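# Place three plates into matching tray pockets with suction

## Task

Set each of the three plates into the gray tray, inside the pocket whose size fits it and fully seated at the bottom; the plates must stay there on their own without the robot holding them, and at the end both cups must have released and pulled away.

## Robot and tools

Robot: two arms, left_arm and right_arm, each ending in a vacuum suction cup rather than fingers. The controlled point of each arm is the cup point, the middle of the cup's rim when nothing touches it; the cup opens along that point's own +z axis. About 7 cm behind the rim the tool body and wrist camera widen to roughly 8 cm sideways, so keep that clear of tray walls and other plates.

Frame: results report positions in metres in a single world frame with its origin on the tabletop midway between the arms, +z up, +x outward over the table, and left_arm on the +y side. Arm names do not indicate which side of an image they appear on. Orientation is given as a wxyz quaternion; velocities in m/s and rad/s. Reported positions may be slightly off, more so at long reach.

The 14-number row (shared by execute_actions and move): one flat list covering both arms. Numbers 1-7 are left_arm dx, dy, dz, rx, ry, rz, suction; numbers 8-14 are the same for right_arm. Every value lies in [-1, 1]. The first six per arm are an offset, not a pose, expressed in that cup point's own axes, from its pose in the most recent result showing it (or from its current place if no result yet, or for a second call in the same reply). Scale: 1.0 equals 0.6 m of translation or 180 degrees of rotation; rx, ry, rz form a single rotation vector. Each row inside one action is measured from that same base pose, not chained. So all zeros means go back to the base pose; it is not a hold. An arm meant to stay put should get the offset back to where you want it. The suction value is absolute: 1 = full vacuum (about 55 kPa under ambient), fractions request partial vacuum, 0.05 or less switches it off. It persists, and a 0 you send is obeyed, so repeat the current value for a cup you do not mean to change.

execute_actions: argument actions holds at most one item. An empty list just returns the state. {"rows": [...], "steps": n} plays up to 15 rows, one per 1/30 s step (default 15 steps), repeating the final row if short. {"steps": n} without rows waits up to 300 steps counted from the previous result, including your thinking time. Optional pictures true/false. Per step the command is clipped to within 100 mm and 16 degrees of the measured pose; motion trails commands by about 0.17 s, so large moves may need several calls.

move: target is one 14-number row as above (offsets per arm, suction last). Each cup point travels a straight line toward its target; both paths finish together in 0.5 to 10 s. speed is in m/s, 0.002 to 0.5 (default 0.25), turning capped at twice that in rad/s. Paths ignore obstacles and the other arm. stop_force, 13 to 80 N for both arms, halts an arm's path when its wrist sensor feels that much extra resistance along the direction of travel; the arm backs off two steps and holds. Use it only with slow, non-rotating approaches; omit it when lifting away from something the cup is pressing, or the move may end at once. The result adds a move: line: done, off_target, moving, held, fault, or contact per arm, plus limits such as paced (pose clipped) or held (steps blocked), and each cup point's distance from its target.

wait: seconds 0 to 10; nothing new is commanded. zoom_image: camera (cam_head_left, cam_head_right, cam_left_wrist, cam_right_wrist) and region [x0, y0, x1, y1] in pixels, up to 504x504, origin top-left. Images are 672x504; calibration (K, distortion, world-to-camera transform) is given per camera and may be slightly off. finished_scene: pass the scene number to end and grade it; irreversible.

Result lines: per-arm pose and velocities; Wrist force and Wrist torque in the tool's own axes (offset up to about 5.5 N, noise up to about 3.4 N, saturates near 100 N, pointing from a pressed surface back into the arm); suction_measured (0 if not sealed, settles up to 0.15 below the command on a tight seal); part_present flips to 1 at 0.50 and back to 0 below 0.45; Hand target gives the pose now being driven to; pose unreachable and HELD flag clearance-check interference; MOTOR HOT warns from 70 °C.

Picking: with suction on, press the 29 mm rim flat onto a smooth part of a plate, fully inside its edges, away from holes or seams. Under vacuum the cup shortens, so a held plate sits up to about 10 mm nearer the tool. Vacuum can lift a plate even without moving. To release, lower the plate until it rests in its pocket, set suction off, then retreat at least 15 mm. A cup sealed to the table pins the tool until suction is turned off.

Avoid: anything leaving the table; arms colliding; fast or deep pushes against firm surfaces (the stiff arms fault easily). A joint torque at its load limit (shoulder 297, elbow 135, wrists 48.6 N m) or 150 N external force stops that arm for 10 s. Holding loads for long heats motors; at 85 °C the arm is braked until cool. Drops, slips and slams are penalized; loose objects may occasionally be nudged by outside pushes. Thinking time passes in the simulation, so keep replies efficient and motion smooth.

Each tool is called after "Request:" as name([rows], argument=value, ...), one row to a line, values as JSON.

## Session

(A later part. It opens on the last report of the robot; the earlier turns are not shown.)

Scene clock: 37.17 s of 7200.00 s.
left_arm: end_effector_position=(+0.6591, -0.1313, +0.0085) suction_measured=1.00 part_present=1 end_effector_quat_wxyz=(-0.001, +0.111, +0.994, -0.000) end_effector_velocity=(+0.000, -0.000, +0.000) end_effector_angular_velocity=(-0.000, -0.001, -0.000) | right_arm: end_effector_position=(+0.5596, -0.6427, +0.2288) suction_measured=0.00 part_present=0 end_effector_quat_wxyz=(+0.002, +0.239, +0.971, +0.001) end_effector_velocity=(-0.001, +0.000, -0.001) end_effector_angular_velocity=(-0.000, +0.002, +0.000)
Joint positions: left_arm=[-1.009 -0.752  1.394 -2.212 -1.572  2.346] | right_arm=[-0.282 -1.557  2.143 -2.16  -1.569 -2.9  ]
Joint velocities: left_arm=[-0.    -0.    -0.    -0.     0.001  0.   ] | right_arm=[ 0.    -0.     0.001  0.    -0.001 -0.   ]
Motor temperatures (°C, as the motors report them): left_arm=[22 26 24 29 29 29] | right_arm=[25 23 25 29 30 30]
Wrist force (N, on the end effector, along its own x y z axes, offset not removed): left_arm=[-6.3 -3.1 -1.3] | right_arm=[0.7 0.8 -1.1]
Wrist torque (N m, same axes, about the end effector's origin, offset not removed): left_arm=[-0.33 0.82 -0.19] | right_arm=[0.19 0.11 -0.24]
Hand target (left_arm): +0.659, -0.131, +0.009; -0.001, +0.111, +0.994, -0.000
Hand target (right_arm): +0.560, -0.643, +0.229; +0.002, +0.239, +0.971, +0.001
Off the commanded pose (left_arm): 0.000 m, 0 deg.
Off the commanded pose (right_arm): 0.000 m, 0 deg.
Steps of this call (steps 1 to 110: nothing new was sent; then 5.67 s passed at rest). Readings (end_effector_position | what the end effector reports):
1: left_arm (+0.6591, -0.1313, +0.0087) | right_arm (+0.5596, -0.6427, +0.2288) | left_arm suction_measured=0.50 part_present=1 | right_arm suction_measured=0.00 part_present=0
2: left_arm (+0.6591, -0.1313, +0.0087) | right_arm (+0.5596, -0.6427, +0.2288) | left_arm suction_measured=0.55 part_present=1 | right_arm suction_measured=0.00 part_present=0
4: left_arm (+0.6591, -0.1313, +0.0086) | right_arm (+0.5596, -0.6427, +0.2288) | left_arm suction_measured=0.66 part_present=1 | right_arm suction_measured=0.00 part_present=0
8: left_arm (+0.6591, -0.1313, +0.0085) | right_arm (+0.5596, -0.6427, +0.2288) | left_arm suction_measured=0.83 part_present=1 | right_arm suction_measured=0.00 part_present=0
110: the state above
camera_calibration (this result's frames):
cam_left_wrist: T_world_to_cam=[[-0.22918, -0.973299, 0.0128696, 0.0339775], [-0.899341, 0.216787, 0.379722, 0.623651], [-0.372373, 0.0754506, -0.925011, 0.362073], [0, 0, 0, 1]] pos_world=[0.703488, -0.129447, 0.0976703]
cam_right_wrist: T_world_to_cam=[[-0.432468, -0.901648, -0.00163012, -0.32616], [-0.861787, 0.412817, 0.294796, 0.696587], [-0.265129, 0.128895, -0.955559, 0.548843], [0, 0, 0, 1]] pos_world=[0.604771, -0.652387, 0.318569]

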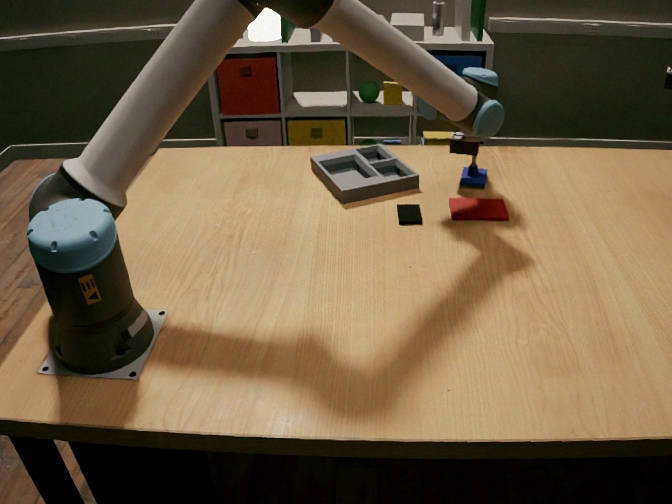

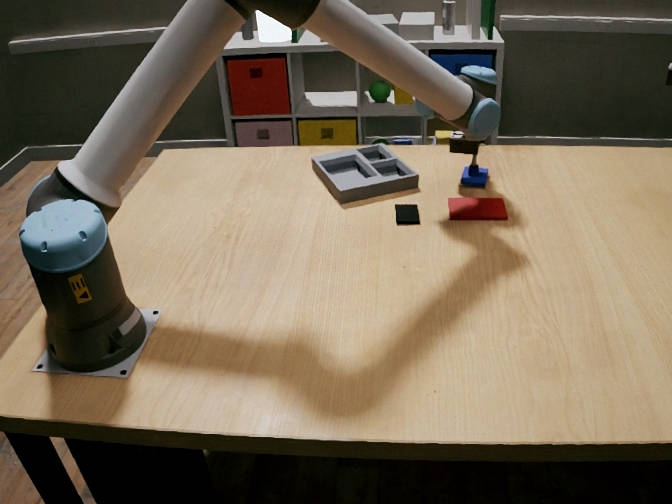

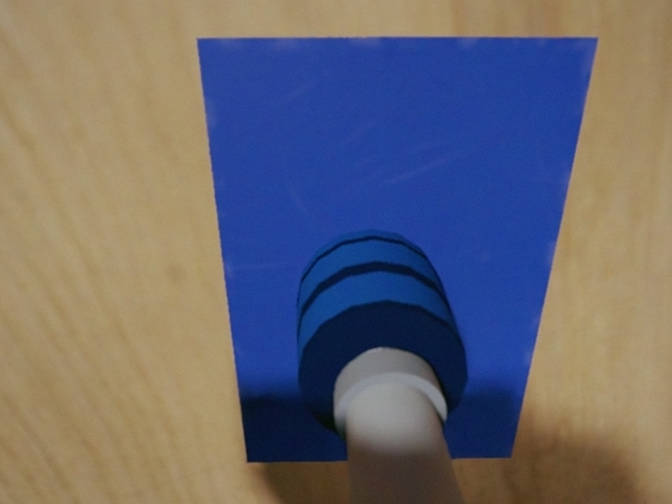

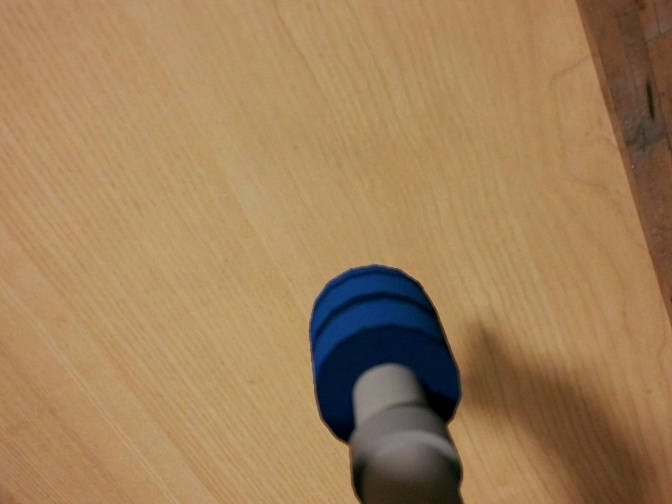

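Request:
move(target=[0,0,-0.085,0,0,0,1,0,0,0,0,0,0,0], speed=0.1)

Request:
move(target=[0.098,0.3675,0,0,0,-0.2117,1,0,0,0,0,0,0,0], speed=0.3)

Request:
move(target=[0,0,0.046,0,0,0,1,0,0,0,0,0,0,0], speed=0.03, stop_force=13)

Scene clock: 40.07 s of 7200.00 s.
left_arm: end_effector_position=(+0.6591, -0.1313, +0.0593) suction_measured=1.00 part_present=1 end_effector_quat_wxyz=(-0.001, +0.111, +0.994, -0.000) end_effector_velocity=(-0.000, +0.000, +0.001) end_effector_angular_velocity=(+0.001, +0.001, -0.001) | right_arm: end_effector_position=(+0.5596, -0.6427, +0.2288) suction_measured=0.00 part_present=0 end_effector_quat_wxyz=(+0.002, +0.239, +0.971, +0.001) end_effector_velocity=(-0.000, +0.000, -0.000) end_effector_angular_velocity=(+0.001, +0.000, +0.000)
Joint positions: left_arm=[-1.009 -0.801  1.379 -2.148 -1.572  2.346] | right_arm=[-0.282 -1.557  2.143 -2.16  -1.569 -2.9  ]
Joint velocities: left_arm=[-0.    -0.002 -0.     0.003 -0.001  0.   ] | right_arm=[ 0.    -0.     0.001 -0.     0.001 -0.   ]
Motor temperatures (°C, as the motors report them): left_arm=[22 26 24 29 29 29] | right_arm=[25 23 25 29 30 30]
Wrist force (N, on the end effector, along its own x y z axes, offset not removed): left_arm=[-1.5 -1.5 0.4] | right_arm=[-1.4 1.0 -0.7]
Wrist torque (N m, same axes, about the end effector's origin, offset not removed): left_arm=[-0.20 0.10 -0.01] | right_arm=[0.22 0.38 -0.21]
Hand target (left_arm): +0.659, -0.131, +0.060; -0.001, +0.111, +0.994, -0.000
Hand target (right_arm): +0.560, -0.643, +0.229; +0.002, +0.239, +0.971, +0.001
Off the commanded pose (left_arm): 0.000 m, 0 deg.
Off the commanded pose (right_arm): 0.000 m, 0 deg.
move: done
camera_calibration (this result's frames):
cam_left_wrist: T_world_to_cam=[[-0.229185, -0.973298, 0.0128596, 0.0333406], [-0.899337, 0.216787, 0.379731, 0.604373], [-0.372379, 0.0754638, -0.925007, 0.409056], [0, 0, 0, 1]] pos_world=[0.7035, -0.129439, 0.148452]
cam_right_wrist: T_world_to_cam=[[-0.432468, -0.901648, -0.00163019, -0.32616], [-0.861787, 0.412817, 0.294796, 0.696588], [-0.265129, 0.128895, -0.955559, 0.548843], [0, 0, 0, 1]] pos_world=[0.604771, -0.652387, 0.318569]

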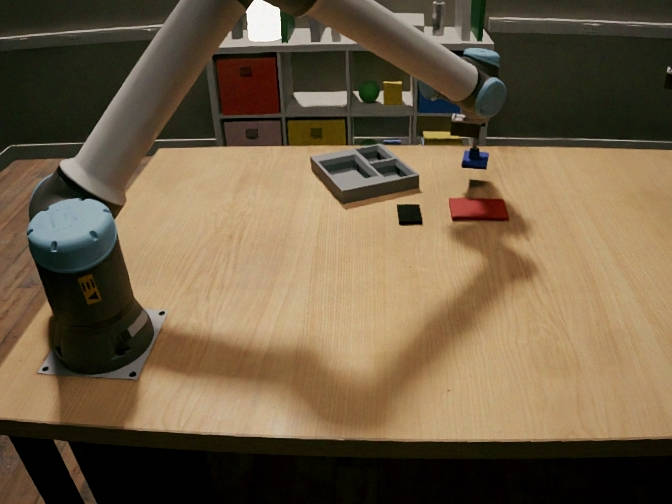

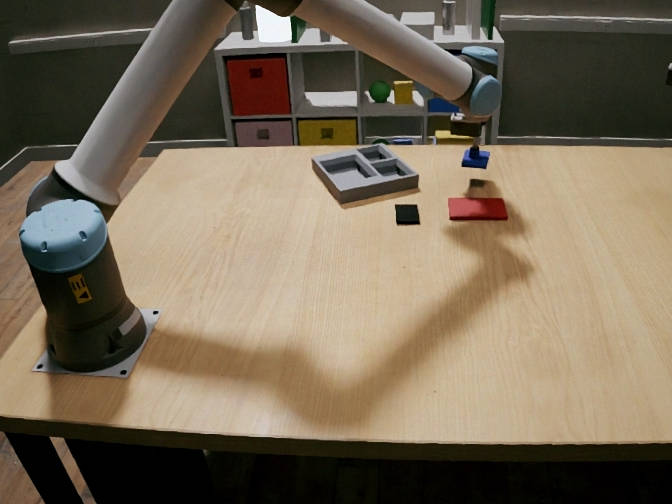

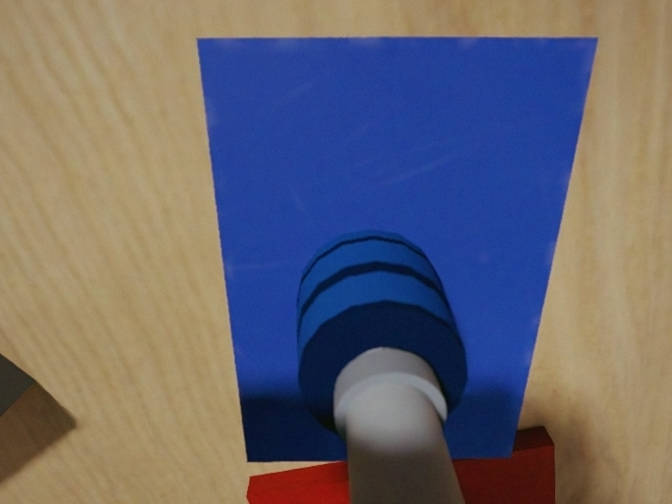

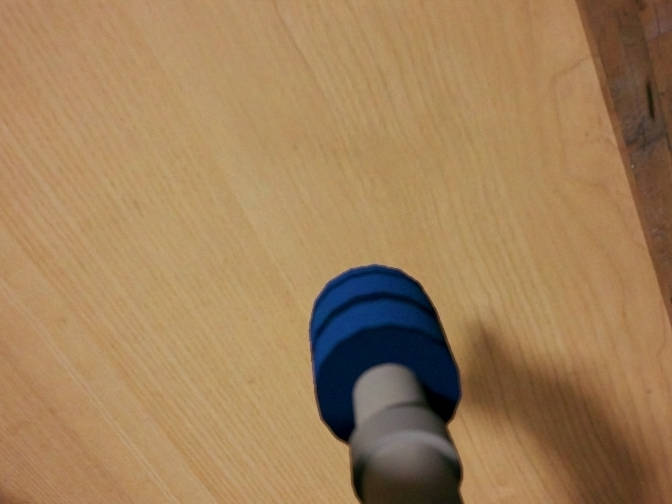

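Scene clock: 41.80 s of 7200.00 s.
left_arm: end_effector_position=(+0.6507, +0.0965, +0.0594) suction_measured=1.00 part_present=1 end_effector_quat_wxyz=(-0.001, -0.219, +0.976, -0.000) end_effector_velocity=(+0.000, +0.002, -0.001) end_effector_angular_velocity=(+0.001, -0.001, +0.006) | right_arm: end_effector_position=(+0.5596, -0.6427, +0.2288) suction_measured=0.00 part_present=0 end_effector_quat_wxyz=(+0.002, +0.239, +0.971, +0.001) end_effector_velocity=(-0.000, +0.000, -0.001) end_effector_angular_velocity=(-0.000, +0.001, +0.000)
Joint positions: left_arm=[-0.875 -1.016  1.774 -2.329 -1.572  1.815] | right_arm=[-0.282 -1.557  2.143 -2.16  -1.569 -2.9  ]
Joint velocities: left_arm=[ 0.002 -0.     0.003 -0.002  0.001 -0.004] | right_arm=[ 0.     0.     0.001  0.    -0.     0.   ]
Motor temperatures (°C, as the motors report them): left_arm=[22 26 24 29 29 29] | right_arm=[25 23 25 29 30 30]
Wrist force (N, on the end effector, along its own x y z axes, offset not removed): left_arm=[-0.9 0.0 0.7] | right_arm=[-2.7 -0.8 1.9]
Wrist torque (N m, same axes, about the end effector's origin, offset not removed): left_arm=[0.16 -0.11 -0.03] | right_arm=[-0.07 0.45 -0.14]
Hand target (left_arm): +0.651, +0.097, +0.059; -0.001, -0.219, +0.976, -0.000
Hand target (right_arm): +0.560, -0.643, +0.229; +0.002, +0.239, +0.971, +0.001
Off the commanded pose (left_arm): 0.000 m, 0 deg.
Off the commanded pose (right_arm): 0.000 m, 0 deg.
move: done
camera_calibration (this result's frames):
cam_left_wrist: T_world_to_cam=[[0.419763, -0.907552, 0.0121852, -0.17549], [-0.84149, -0.384107, 0.379942, 0.56776], [-0.340137, -0.169739, -0.92493, 0.391472], [0, 0, 0, 1]] pos_world=[0.684583, 0.125262, 0.148507]
cam_right_wrist: T_world_to_cam=[[-0.432469, -0.901648, -0.00163017, -0.32616], [-0.861787, 0.412817, 0.294796, 0.696588], [-0.265129, 0.128895, -0.955559, 0.548843], [0, 0, 0, 1]] pos_world=[0.604771, -0.652387, 0.318569]

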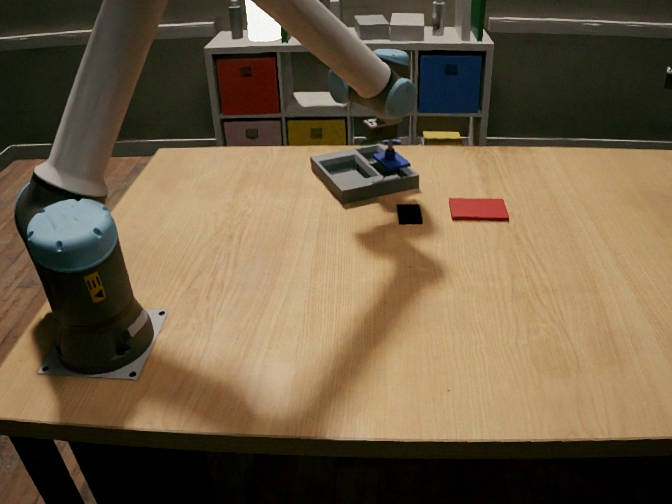

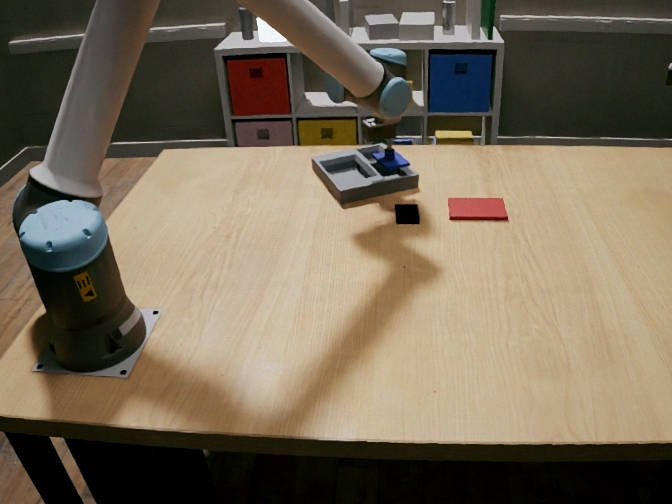

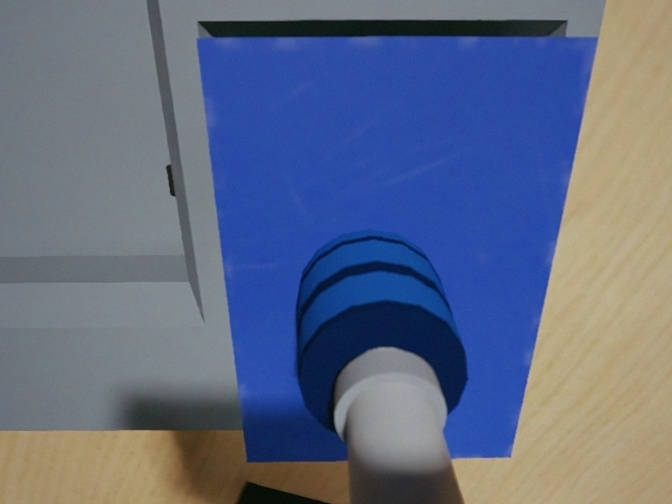

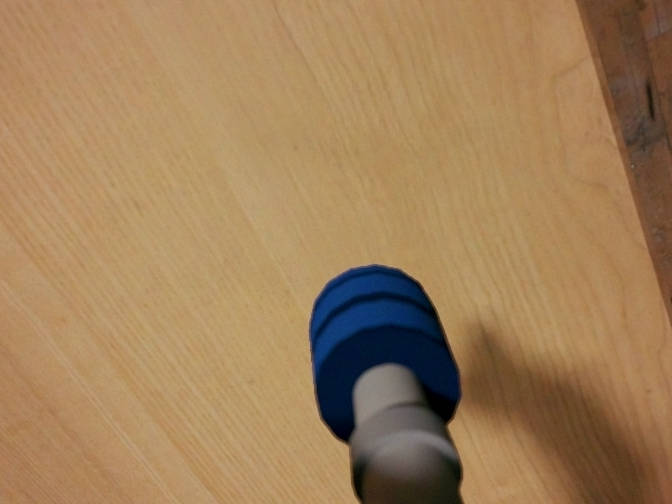

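Scene clock: 43.03 s of 7200.00 s.
left_arm: end_effector_position=(+0.6507, +0.0965, +0.0320) suction_measured=1.00 part_present=1 end_effector_quat_wxyz=(-0.001, -0.219, +0.976, -0.000) end_effector_velocity=(+0.000, -0.000, -0.002) end_effector_angular_velocity=(-0.001, -0.001, -0.000) | right_arm: end_effector_position=(+0.5596, -0.6427, +0.2288) suction_measured=0.00 part_present=0 end_effector_quat_wxyz=(+0.002, +0.239, +0.971, +0.001) end_effector_velocity=(-0.001, +0.000, -0.001) end_effector_angular_velocity=(+0.000, +0.001, +0.000)
Joint positions: left_arm=[-0.875 -0.984  1.783 -2.37  -1.572  1.815] | right_arm=[-0.282 -1.557  2.143 -2.16  -1.569 -2.9  ]
Joint velocities: left_arm=[ 0.     0.002  0.001 -0.004 -0.     0.   ] | right_arm=[ 0.     0.     0.001 -0.    -0.    -0.   ]
Motor temperatures (°C, as the motors report them): left_arm=[22 26 24 29 29 29] | right_arm=[25 23 25 29 30 30]
Wrist force (N, on the end effector, along its own x y z axes, offset not removed): left_arm=[-1.8 -2.3 -1.3] | right_arm=[-2.8 0.1 0.3]
Wrist torque (N m, same axes, about the end effector's origin, offset not removed): left_arm=[-0.19 0.16 -0.05] | right_arm=[0.05 0.54 -0.11]
Hand target (left_arm): +0.651, +0.096, +0.032; -0.001, -0.219, +0.976, -0.000
Hand target (right_arm): +0.560, -0.643, +0.229; +0.002, +0.239, +0.971, +0.001
Off the commanded pose (left_arm): 0.000 m, 0 deg.
Off the commanded pose (right_arm): 0.000 m, 0 deg.
move: done
camera_calibration (this result's frames):
cam_left_wrist: T_world_to_cam=[[0.4198, -0.907535, 0.0121793, -0.175159], [-0.841476, -0.384144, 0.379936, 0.578173], [-0.340127, -0.169746, -0.924932, 0.366185], [0, 0, 0, 1]] pos_world=[0.6846, 0.125297, 0.121161]
cam_right_wrist: T_world_to_cam=[[-0.432468, -0.901648, -0.00163, -0.32616], [-0.861787, 0.412817, 0.294796, 0.696587], [-0.26513, 0.128895, -0.955559, 0.548843], [0, 0, 0, 1]] pos_world=[0.604771, -0.652387, 0.318569]

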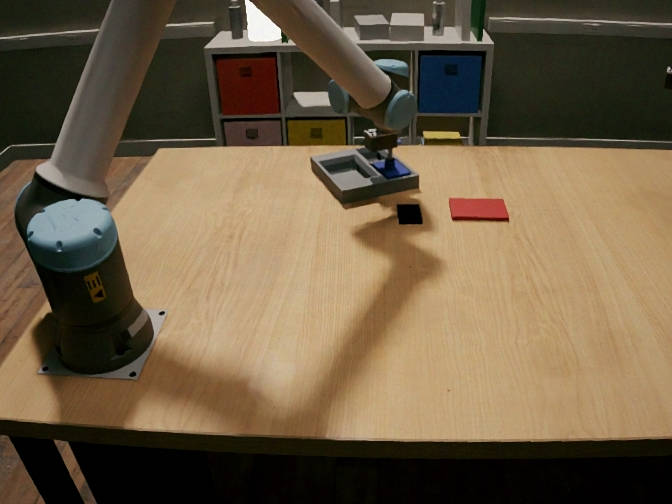

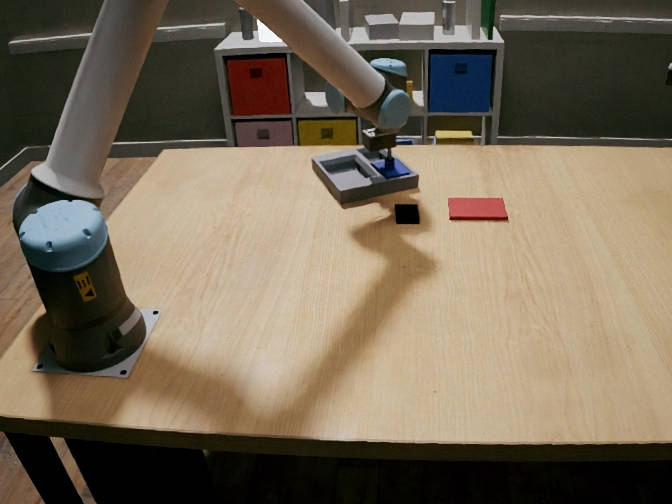

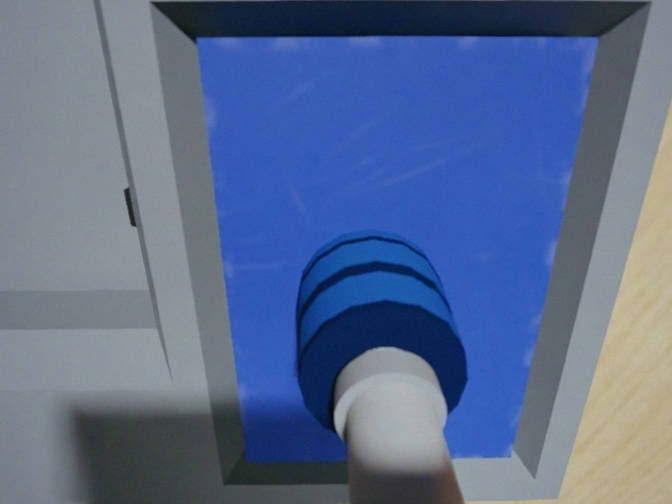

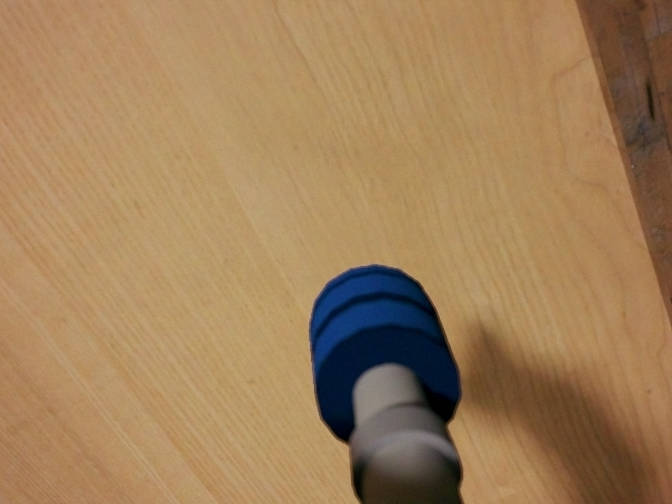

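Well centred.

Request:
move(target=[0,0,0.042,0,0,0,1,0,0,0,0,0,0,0], speed=0.012, stop_force=25)

Request:
move(target=[0,0,0.01,0,0,0,1,0,0,0,0,0,0,0], speed=0.003, stop_force=15)

Scene clock: 46.90 s of 7200.00 s.
left_arm: end_effector_position=(+0.6508, +0.0964, +0.0148) suction_measured=0.99 part_present=1 end_effector_quat_wxyz=(-0.001, -0.219, +0.976, -0.000) end_effector_velocity=(-0.001, +0.002, +0.001) end_effector_angular_velocity=(+0.004, +0.004, +0.001) | right_arm: end_effector_position=(+0.5596, -0.6427, +0.2288) suction_measured=0.00 part_present=0 end_effector_quat_wxyz=(+0.002, +0.239, +0.971, +0.001) end_effector_velocity=(+0.000, -0.000, +0.000) end_effector_angular_velocity=(-0.002, -0.001, +0.000)
Joint positions: left_arm=[-0.875 -0.963  1.788 -2.396 -1.572  1.815] | right_arm=[-0.282 -1.557  2.143 -2.16  -1.569 -2.9  ]
Joint velocities: left_arm=[ 0.001 -0.003  0.     0.008 -0.     0.   ] | right_arm=[-0.    -0.    -0.001 -0.    -0.001 -0.   ]
Motor temperatures (°C, as the motors report them): left_arm=[22 26 24 29 29 29] | right_arm=[25 23 25 29 30 30]
Wrist force (N, on the end effector, along its own x y z axes, offset not removed): left_arm=[5.3 -6.1 -24.2] | right_arm=[-1.2 1.8 -0.5]
Wrist torque (N m, same axes, about the end effector's origin, offset not removed): left_arm=[-0.45 -0.01 -0.01] | right_arm=[0.33 0.33 -0.13]
Hand target (left_arm): +0.651, +0.096, +0.015; -0.001, -0.219, +0.976, -0.000
Hand target (right_arm): +0.560, -0.643, +0.229; +0.002, +0.239, +0.971, +0.001
Off the commanded pose (left_arm): 0.008 m, 0 deg.
Off the commanded pose (right_arm): 0.000 m, 0 deg.
move: contact (left_arm)
camera_calibration (this result's frames):
cam_left_wrist: T_world_to_cam=[[0.419748, -0.907555, 0.0124705, -0.17501], [-0.841564, -0.384007, 0.37988, 0.584729], [-0.339974, -0.169949, -0.924952, 0.350181], [0, 0, 0, 1]] pos_world=[0.684599, 0.125221, 0.103955]
cam_right_wrist: T_world_to_cam=[[-0.432468, -0.901648, -0.00163003, -0.32616], [-0.861787, 0.412817, 0.294796, 0.696588], [-0.265129, 0.128895, -0.955559, 0.548843], [0, 0, 0, 1]] pos_world=[0.604771, -0.652387, 0.318569]

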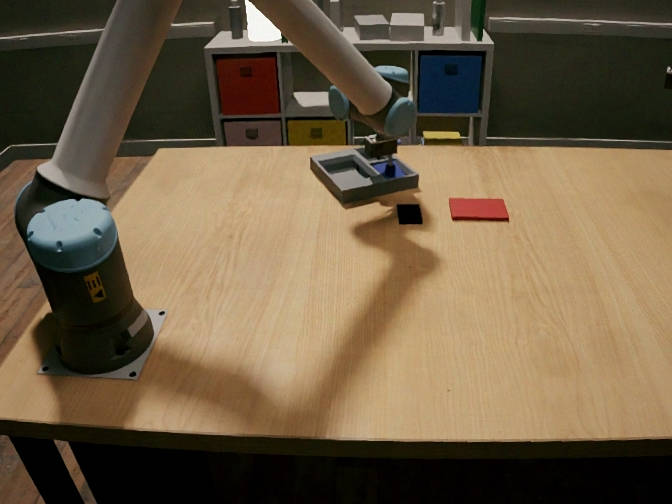

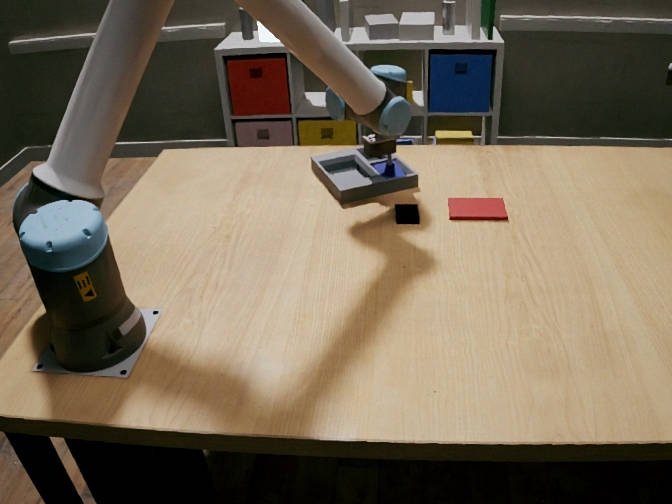

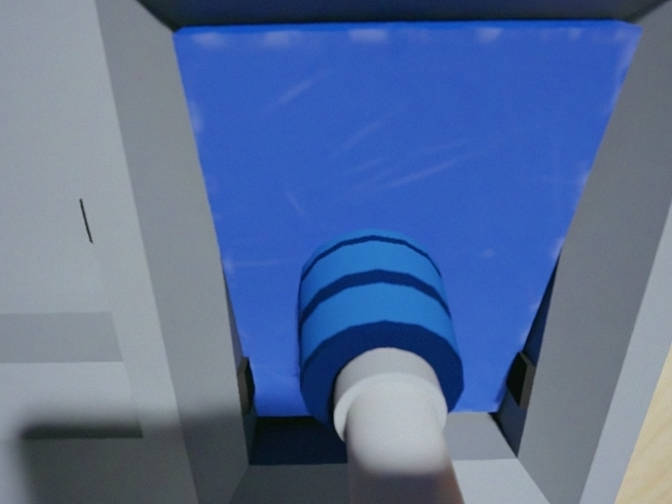

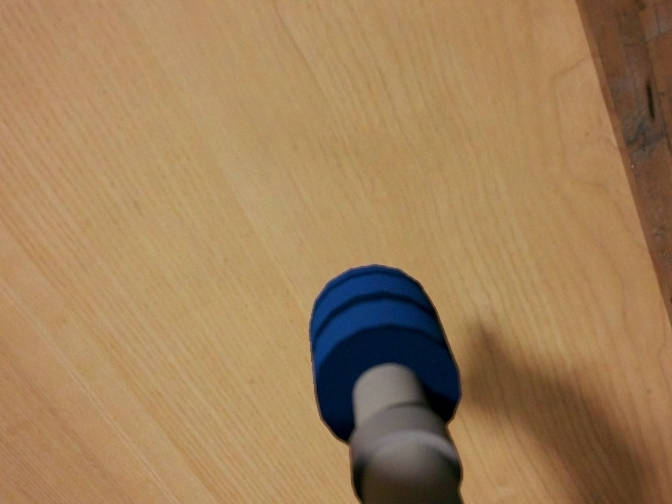

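Scene clock: 47.67 s of 7200.00 s.
left_arm: end_effector_position=(+0.6508, +0.0963, +0.0137) suction_measured=0.99 part_present=1 end_effector_quat_wxyz=(-0.001, -0.219, +0.976, -0.000) end_effector_velocity=(-0.000, +0.000, -0.000) end_effector_angular_velocity=(+0.001, -0.000, -0.001) | right_arm: end_effector_position=(+0.5596, -0.6427, +0.2288) suction_measured=0.00 part_present=0 end_effector_quat_wxyz=(+0.002, +0.239, +0.971, +0.001) end_effector_velocity=(-0.000, +0.000, -0.000) end_effector_angular_velocity=(+0.000, +0.001, -0.001)
Joint positions: left_arm=[-0.875 -0.961  1.788 -2.398 -1.572  1.815] | right_arm=[-0.282 -1.557  2.143 -2.16  -1.569 -2.9  ]
Joint velocities: left_arm=[-0.    -0.    -0.     0.001  0.001  0.001] | right_arm=[-0.     0.     0.001  0.    -0.     0.001]
Motor temperatures (°C, as the motors report them): left_arm=[22 26 24 29 29 29] | right_arm=[25 23 25 29 30 30]
Wrist force (N, on the end effector, along its own x y z axes, offset not removed): left_arm=[11.4 0.5 -47.3] | right_arm=[-1.4 -0.1 -2.1]
Wrist torque (N m, same axes, about the end effector's origin, offset not removed): left_arm=[-0.18 -0.74 -0.01] | right_arm=[0.09 0.33 0.02]
Hand target (left_arm): +0.651, +0.096, +0.014; -0.001, -0.219, +0.976, -0.000
Hand target (right_arm): +0.560, -0.643, +0.229; +0.002, +0.239, +0.971, +0.001
Off the commanded pose (left_arm): 0.005 m, 0 deg.
Off the commanded pose (right_arm): 0.000 m, 0 deg.
move: contact (left_arm)
camera_calibration (this result's frames):
cam_left_wrist: T_world_to_cam=[[0.419745, -0.907552, 0.0128041, -0.175112], [-0.841647, -0.383905, 0.379799, 0.585232], [-0.339772, -0.170195, -0.92498, 0.349036], [0, 0, 0, 1]] pos_world=[0.684654, 0.125155, 0.102823]
cam_right_wrist: T_world_to_cam=[[-0.432468, -0.901648, -0.00163016, -0.32616], [-0.861787, 0.412817, 0.294796, 0.696588], [-0.265129, 0.128895, -0.955559, 0.548843], [0, 0, 0, 1]] pos_world=[0.604771, -0.652387, 0.318569]

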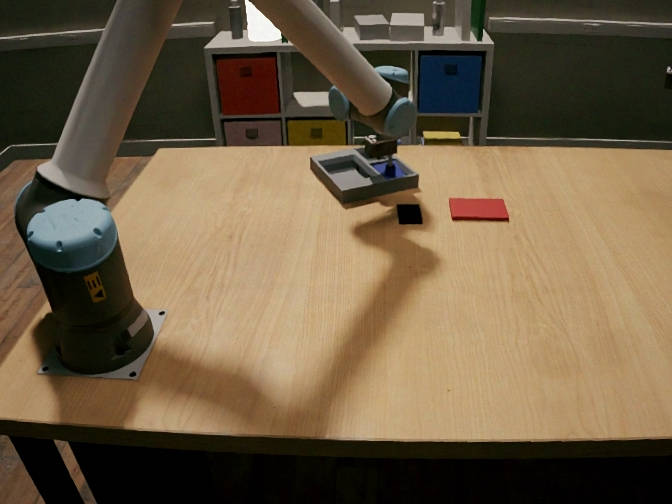

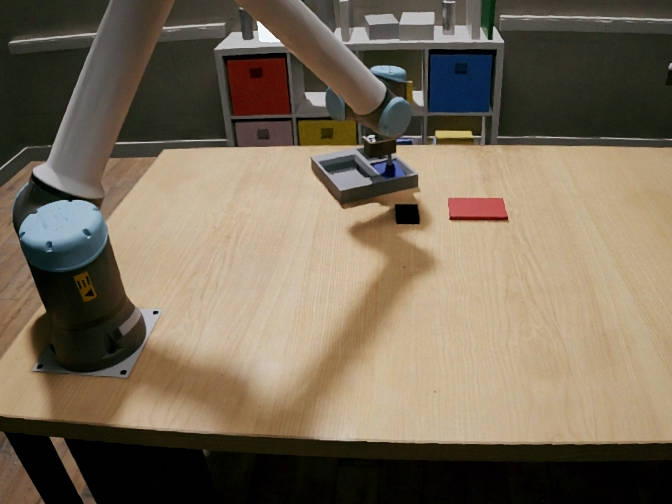

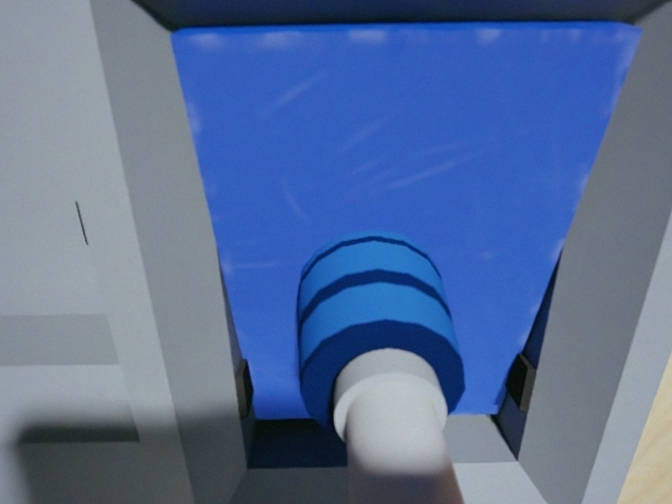

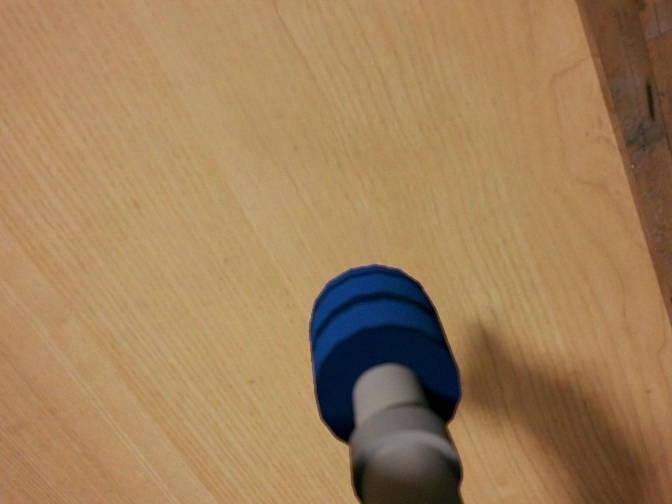

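Request:
move(target=[0.004,0,-0.006,0,0,0,1,0,0,0,0,0,0,0], speed=0.006)

Scene clock: 50.17 s of 7200.00 s.
left_arm: end_effector_position=(+0.6487, +0.0954, +0.0171) suction_measured=0.98 part_present=1 end_effector_quat_wxyz=(-0.001, -0.219, +0.976, -0.000) end_effector_velocity=(-0.001, -0.001, +0.002) end_effector_angular_velocity=(-0.000, +0.000, +0.000) | right_arm: end_effector_position=(+0.5596, -0.6427, +0.2288) suction_measured=0.00 part_present=0 end_effector_quat_wxyz=(+0.002, +0.239, +0.971, +0.001) end_effector_velocity=(+0.000, -0.000, +0.000) end_effector_angular_velocity=(-0.001, -0.001, +0.001)
Joint positions: left_arm=[-0.878 -0.967  1.789 -2.393 -1.572  1.812] | right_arm=[-0.282 -1.557  2.143 -2.16  -1.569 -2.9  ]
Joint velocities: left_arm=[-0.001 -0.002  0.     0.002 -0.    -0.001] | right_arm=[ 0.    -0.    -0.    -0.001 -0.001 -0.001]
Motor temperatures (°C, as the motors report them): left_arm=[22 26 24 29 29 29] | right_arm=[25 23 25 29 30 30]
Wrist force (N, on the end effector, along its own x y z axes, offset not removed): left_arm=[-6.8 -3.0 0.9] | right_arm=[-1.1 -0.3 1.0]
Wrist torque (N m, same axes, about the end effector's origin, offset not removed): left_arm=[-0.39 0.54 -0.16] | right_arm=[0.03 0.28 -0.14]
Hand target (left_arm): +0.649, +0.095, +0.017; -0.001, -0.219, +0.976, -0.000
Hand target (right_arm): +0.560, -0.643, +0.229; +0.002, +0.239, +0.971, +0.001
Off the commanded pose (left_arm): 0.000 m, 0 deg.
Off the commanded pose (right_arm): 0.000 m, 0 deg.
move: done
camera_calibration (this result's frames):
cam_left_wrist: T_world_to_cam=[[0.419766, -0.907544, 0.0126473, -0.175123], [-0.841609, -0.383976, 0.379811, 0.581782], [-0.339839, -0.170076, -0.924978, 0.351353], [0, 0, 0, 1]] pos_world=[0.682547, 0.124215, 0.106241]
cam_right_wrist: T_world_to_cam=[[-0.432468, -0.901648, -0.00163004, -0.32616], [-0.861787, 0.412817, 0.294796, 0.696588], [-0.265129, 0.128895, -0.955559, 0.548843], [0, 0, 0, 1]] pos_world=[0.604771, -0.652387, 0.318569]

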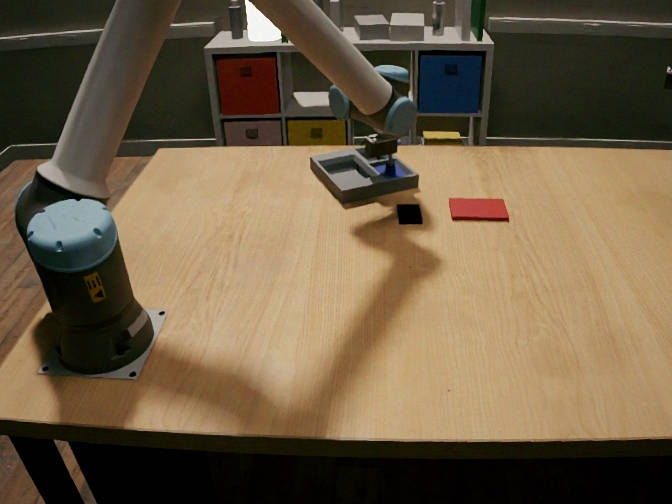

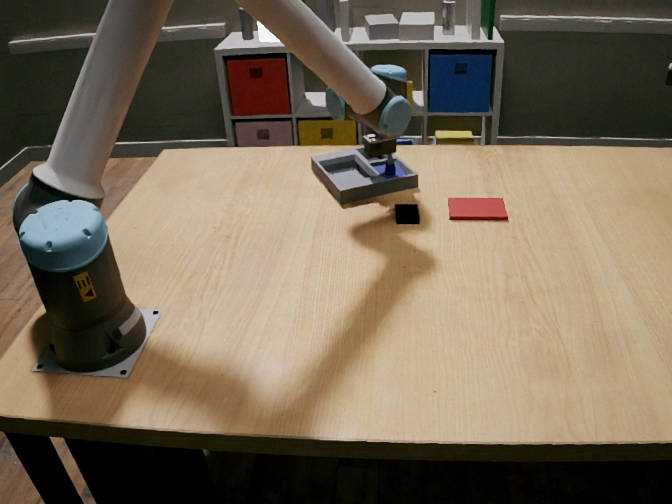

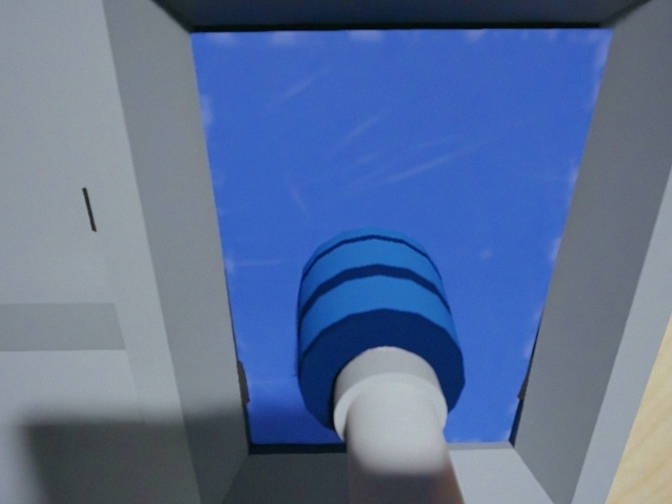

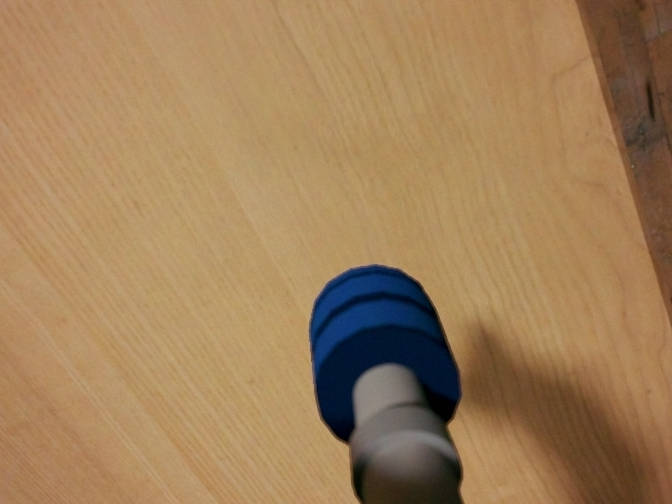

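Request:
move(target=[0,0,0.027,0,0,0,1,0,0,0,0,0,0,0], speed=0.005, stop_force=25)

Scene clock: 54.93 s of 7200.00 s.
left_arm: end_effector_position=(+0.6488, +0.0953, +0.0024) suction_measured=1.00 part_present=1 end_effector_quat_wxyz=(-0.000, -0.219, +0.976, -0.000) end_effector_velocity=(+0.000, +0.000, +0.002) end_effector_angular_velocity=(+0.000, +0.001, +0.000) | right_arm: end_effector_position=(+0.5596, -0.6427, +0.2288) suction_measured=0.00 part_present=0 end_effector_quat_wxyz=(+0.002, +0.239, +0.971, +0.001) end_effector_velocity=(-0.000, +0.000, -0.000) end_effector_angular_velocity=(+0.000, +0.000, +0.000)
Joint positions: left_arm=[-0.878 -0.949  1.793 -2.415 -1.572  1.812] | right_arm=[-0.282 -1.557  2.143 -2.16  -1.569 -2.9  ]
Joint velocities: left_arm=[ 0.    -0.002 -0.     0.003 -0.     0.   ] | right_arm=[-0.     0.     0.     0.     0.    -0.001]
Motor temperatures (°C, as the motors report them): left_arm=[22 26 24 29 29 29] | right_arm=[25 23 25 29 30 30]
Wrist force (N, on the end effector, along its own x y z axes, offset not removed): left_arm=[2.2 8.8 -30.2] | right_arm=[-2.0 -0.2 0.1]
Wrist torque (N m, same axes, about the end effector's origin, offset not removed): left_arm=[-0.21 0.07 0.00] | right_arm=[0.02 0.45 -0.16]
Hand target (left_arm): +0.649, +0.095, +0.003; -0.001, -0.219, +0.976, -0.000
Hand target (right_arm): +0.560, -0.643, +0.229; +0.002, +0.239, +0.971, +0.001
Off the commanded pose (left_arm): 0.002 m, 0 deg.
Off the commanded pose (right_arm): 0.000 m, 0 deg.
move: contact (left_arm)
camera_calibration (this result's frames):
cam_left_wrist: T_world_to_cam=[[0.419766, -0.90754, 0.0129594, -0.17504], [-0.841683, -0.383883, 0.379741, 0.587414], [-0.339655, -0.17031, -0.925002, 0.337693], [0, 0, 0, 1]] pos_world=[0.682592, 0.124155, 0.0915706]
cam_right_wrist: T_world_to_cam=[[-0.432468, -0.901648, -0.0016301, -0.32616], [-0.861787, 0.412817, 0.294796, 0.696587], [-0.265129, 0.128895, -0.955559, 0.548843], [0, 0, 0, 1]] pos_world=[0.604771, -0.652387, 0.318569]

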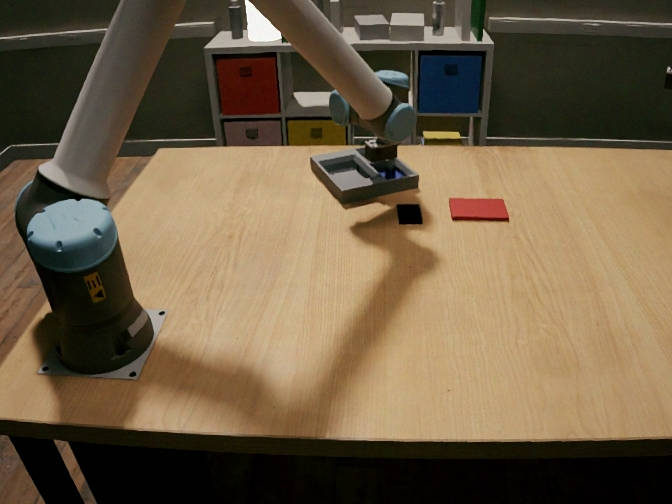

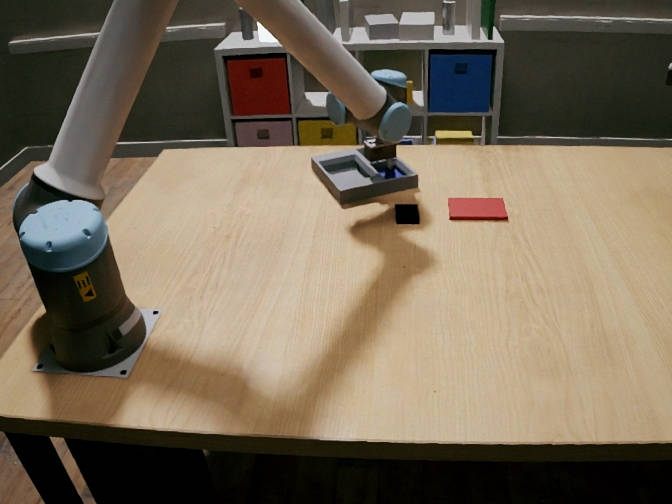

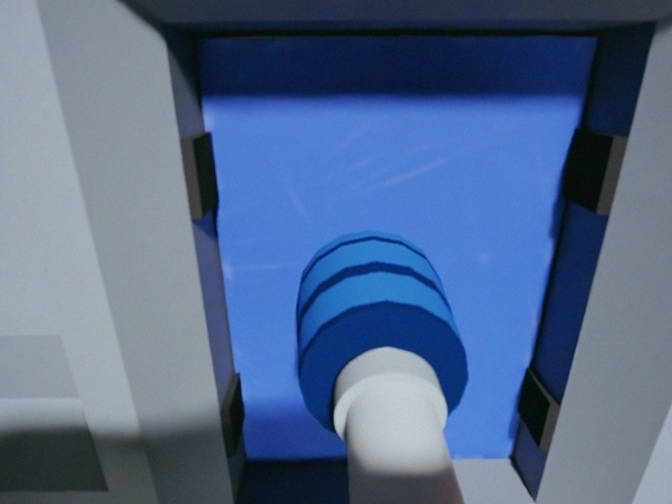

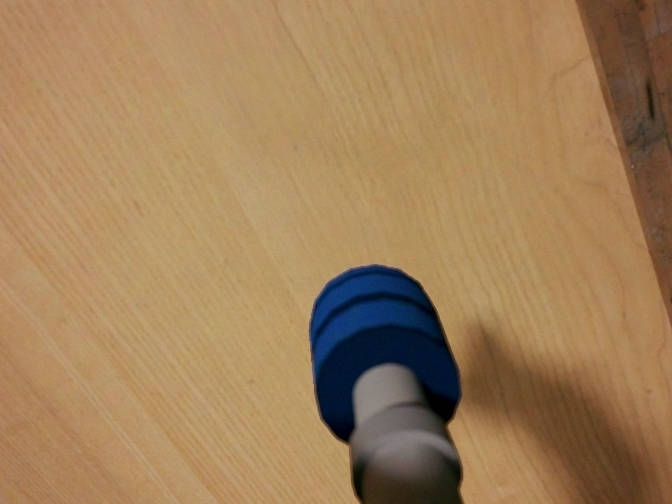

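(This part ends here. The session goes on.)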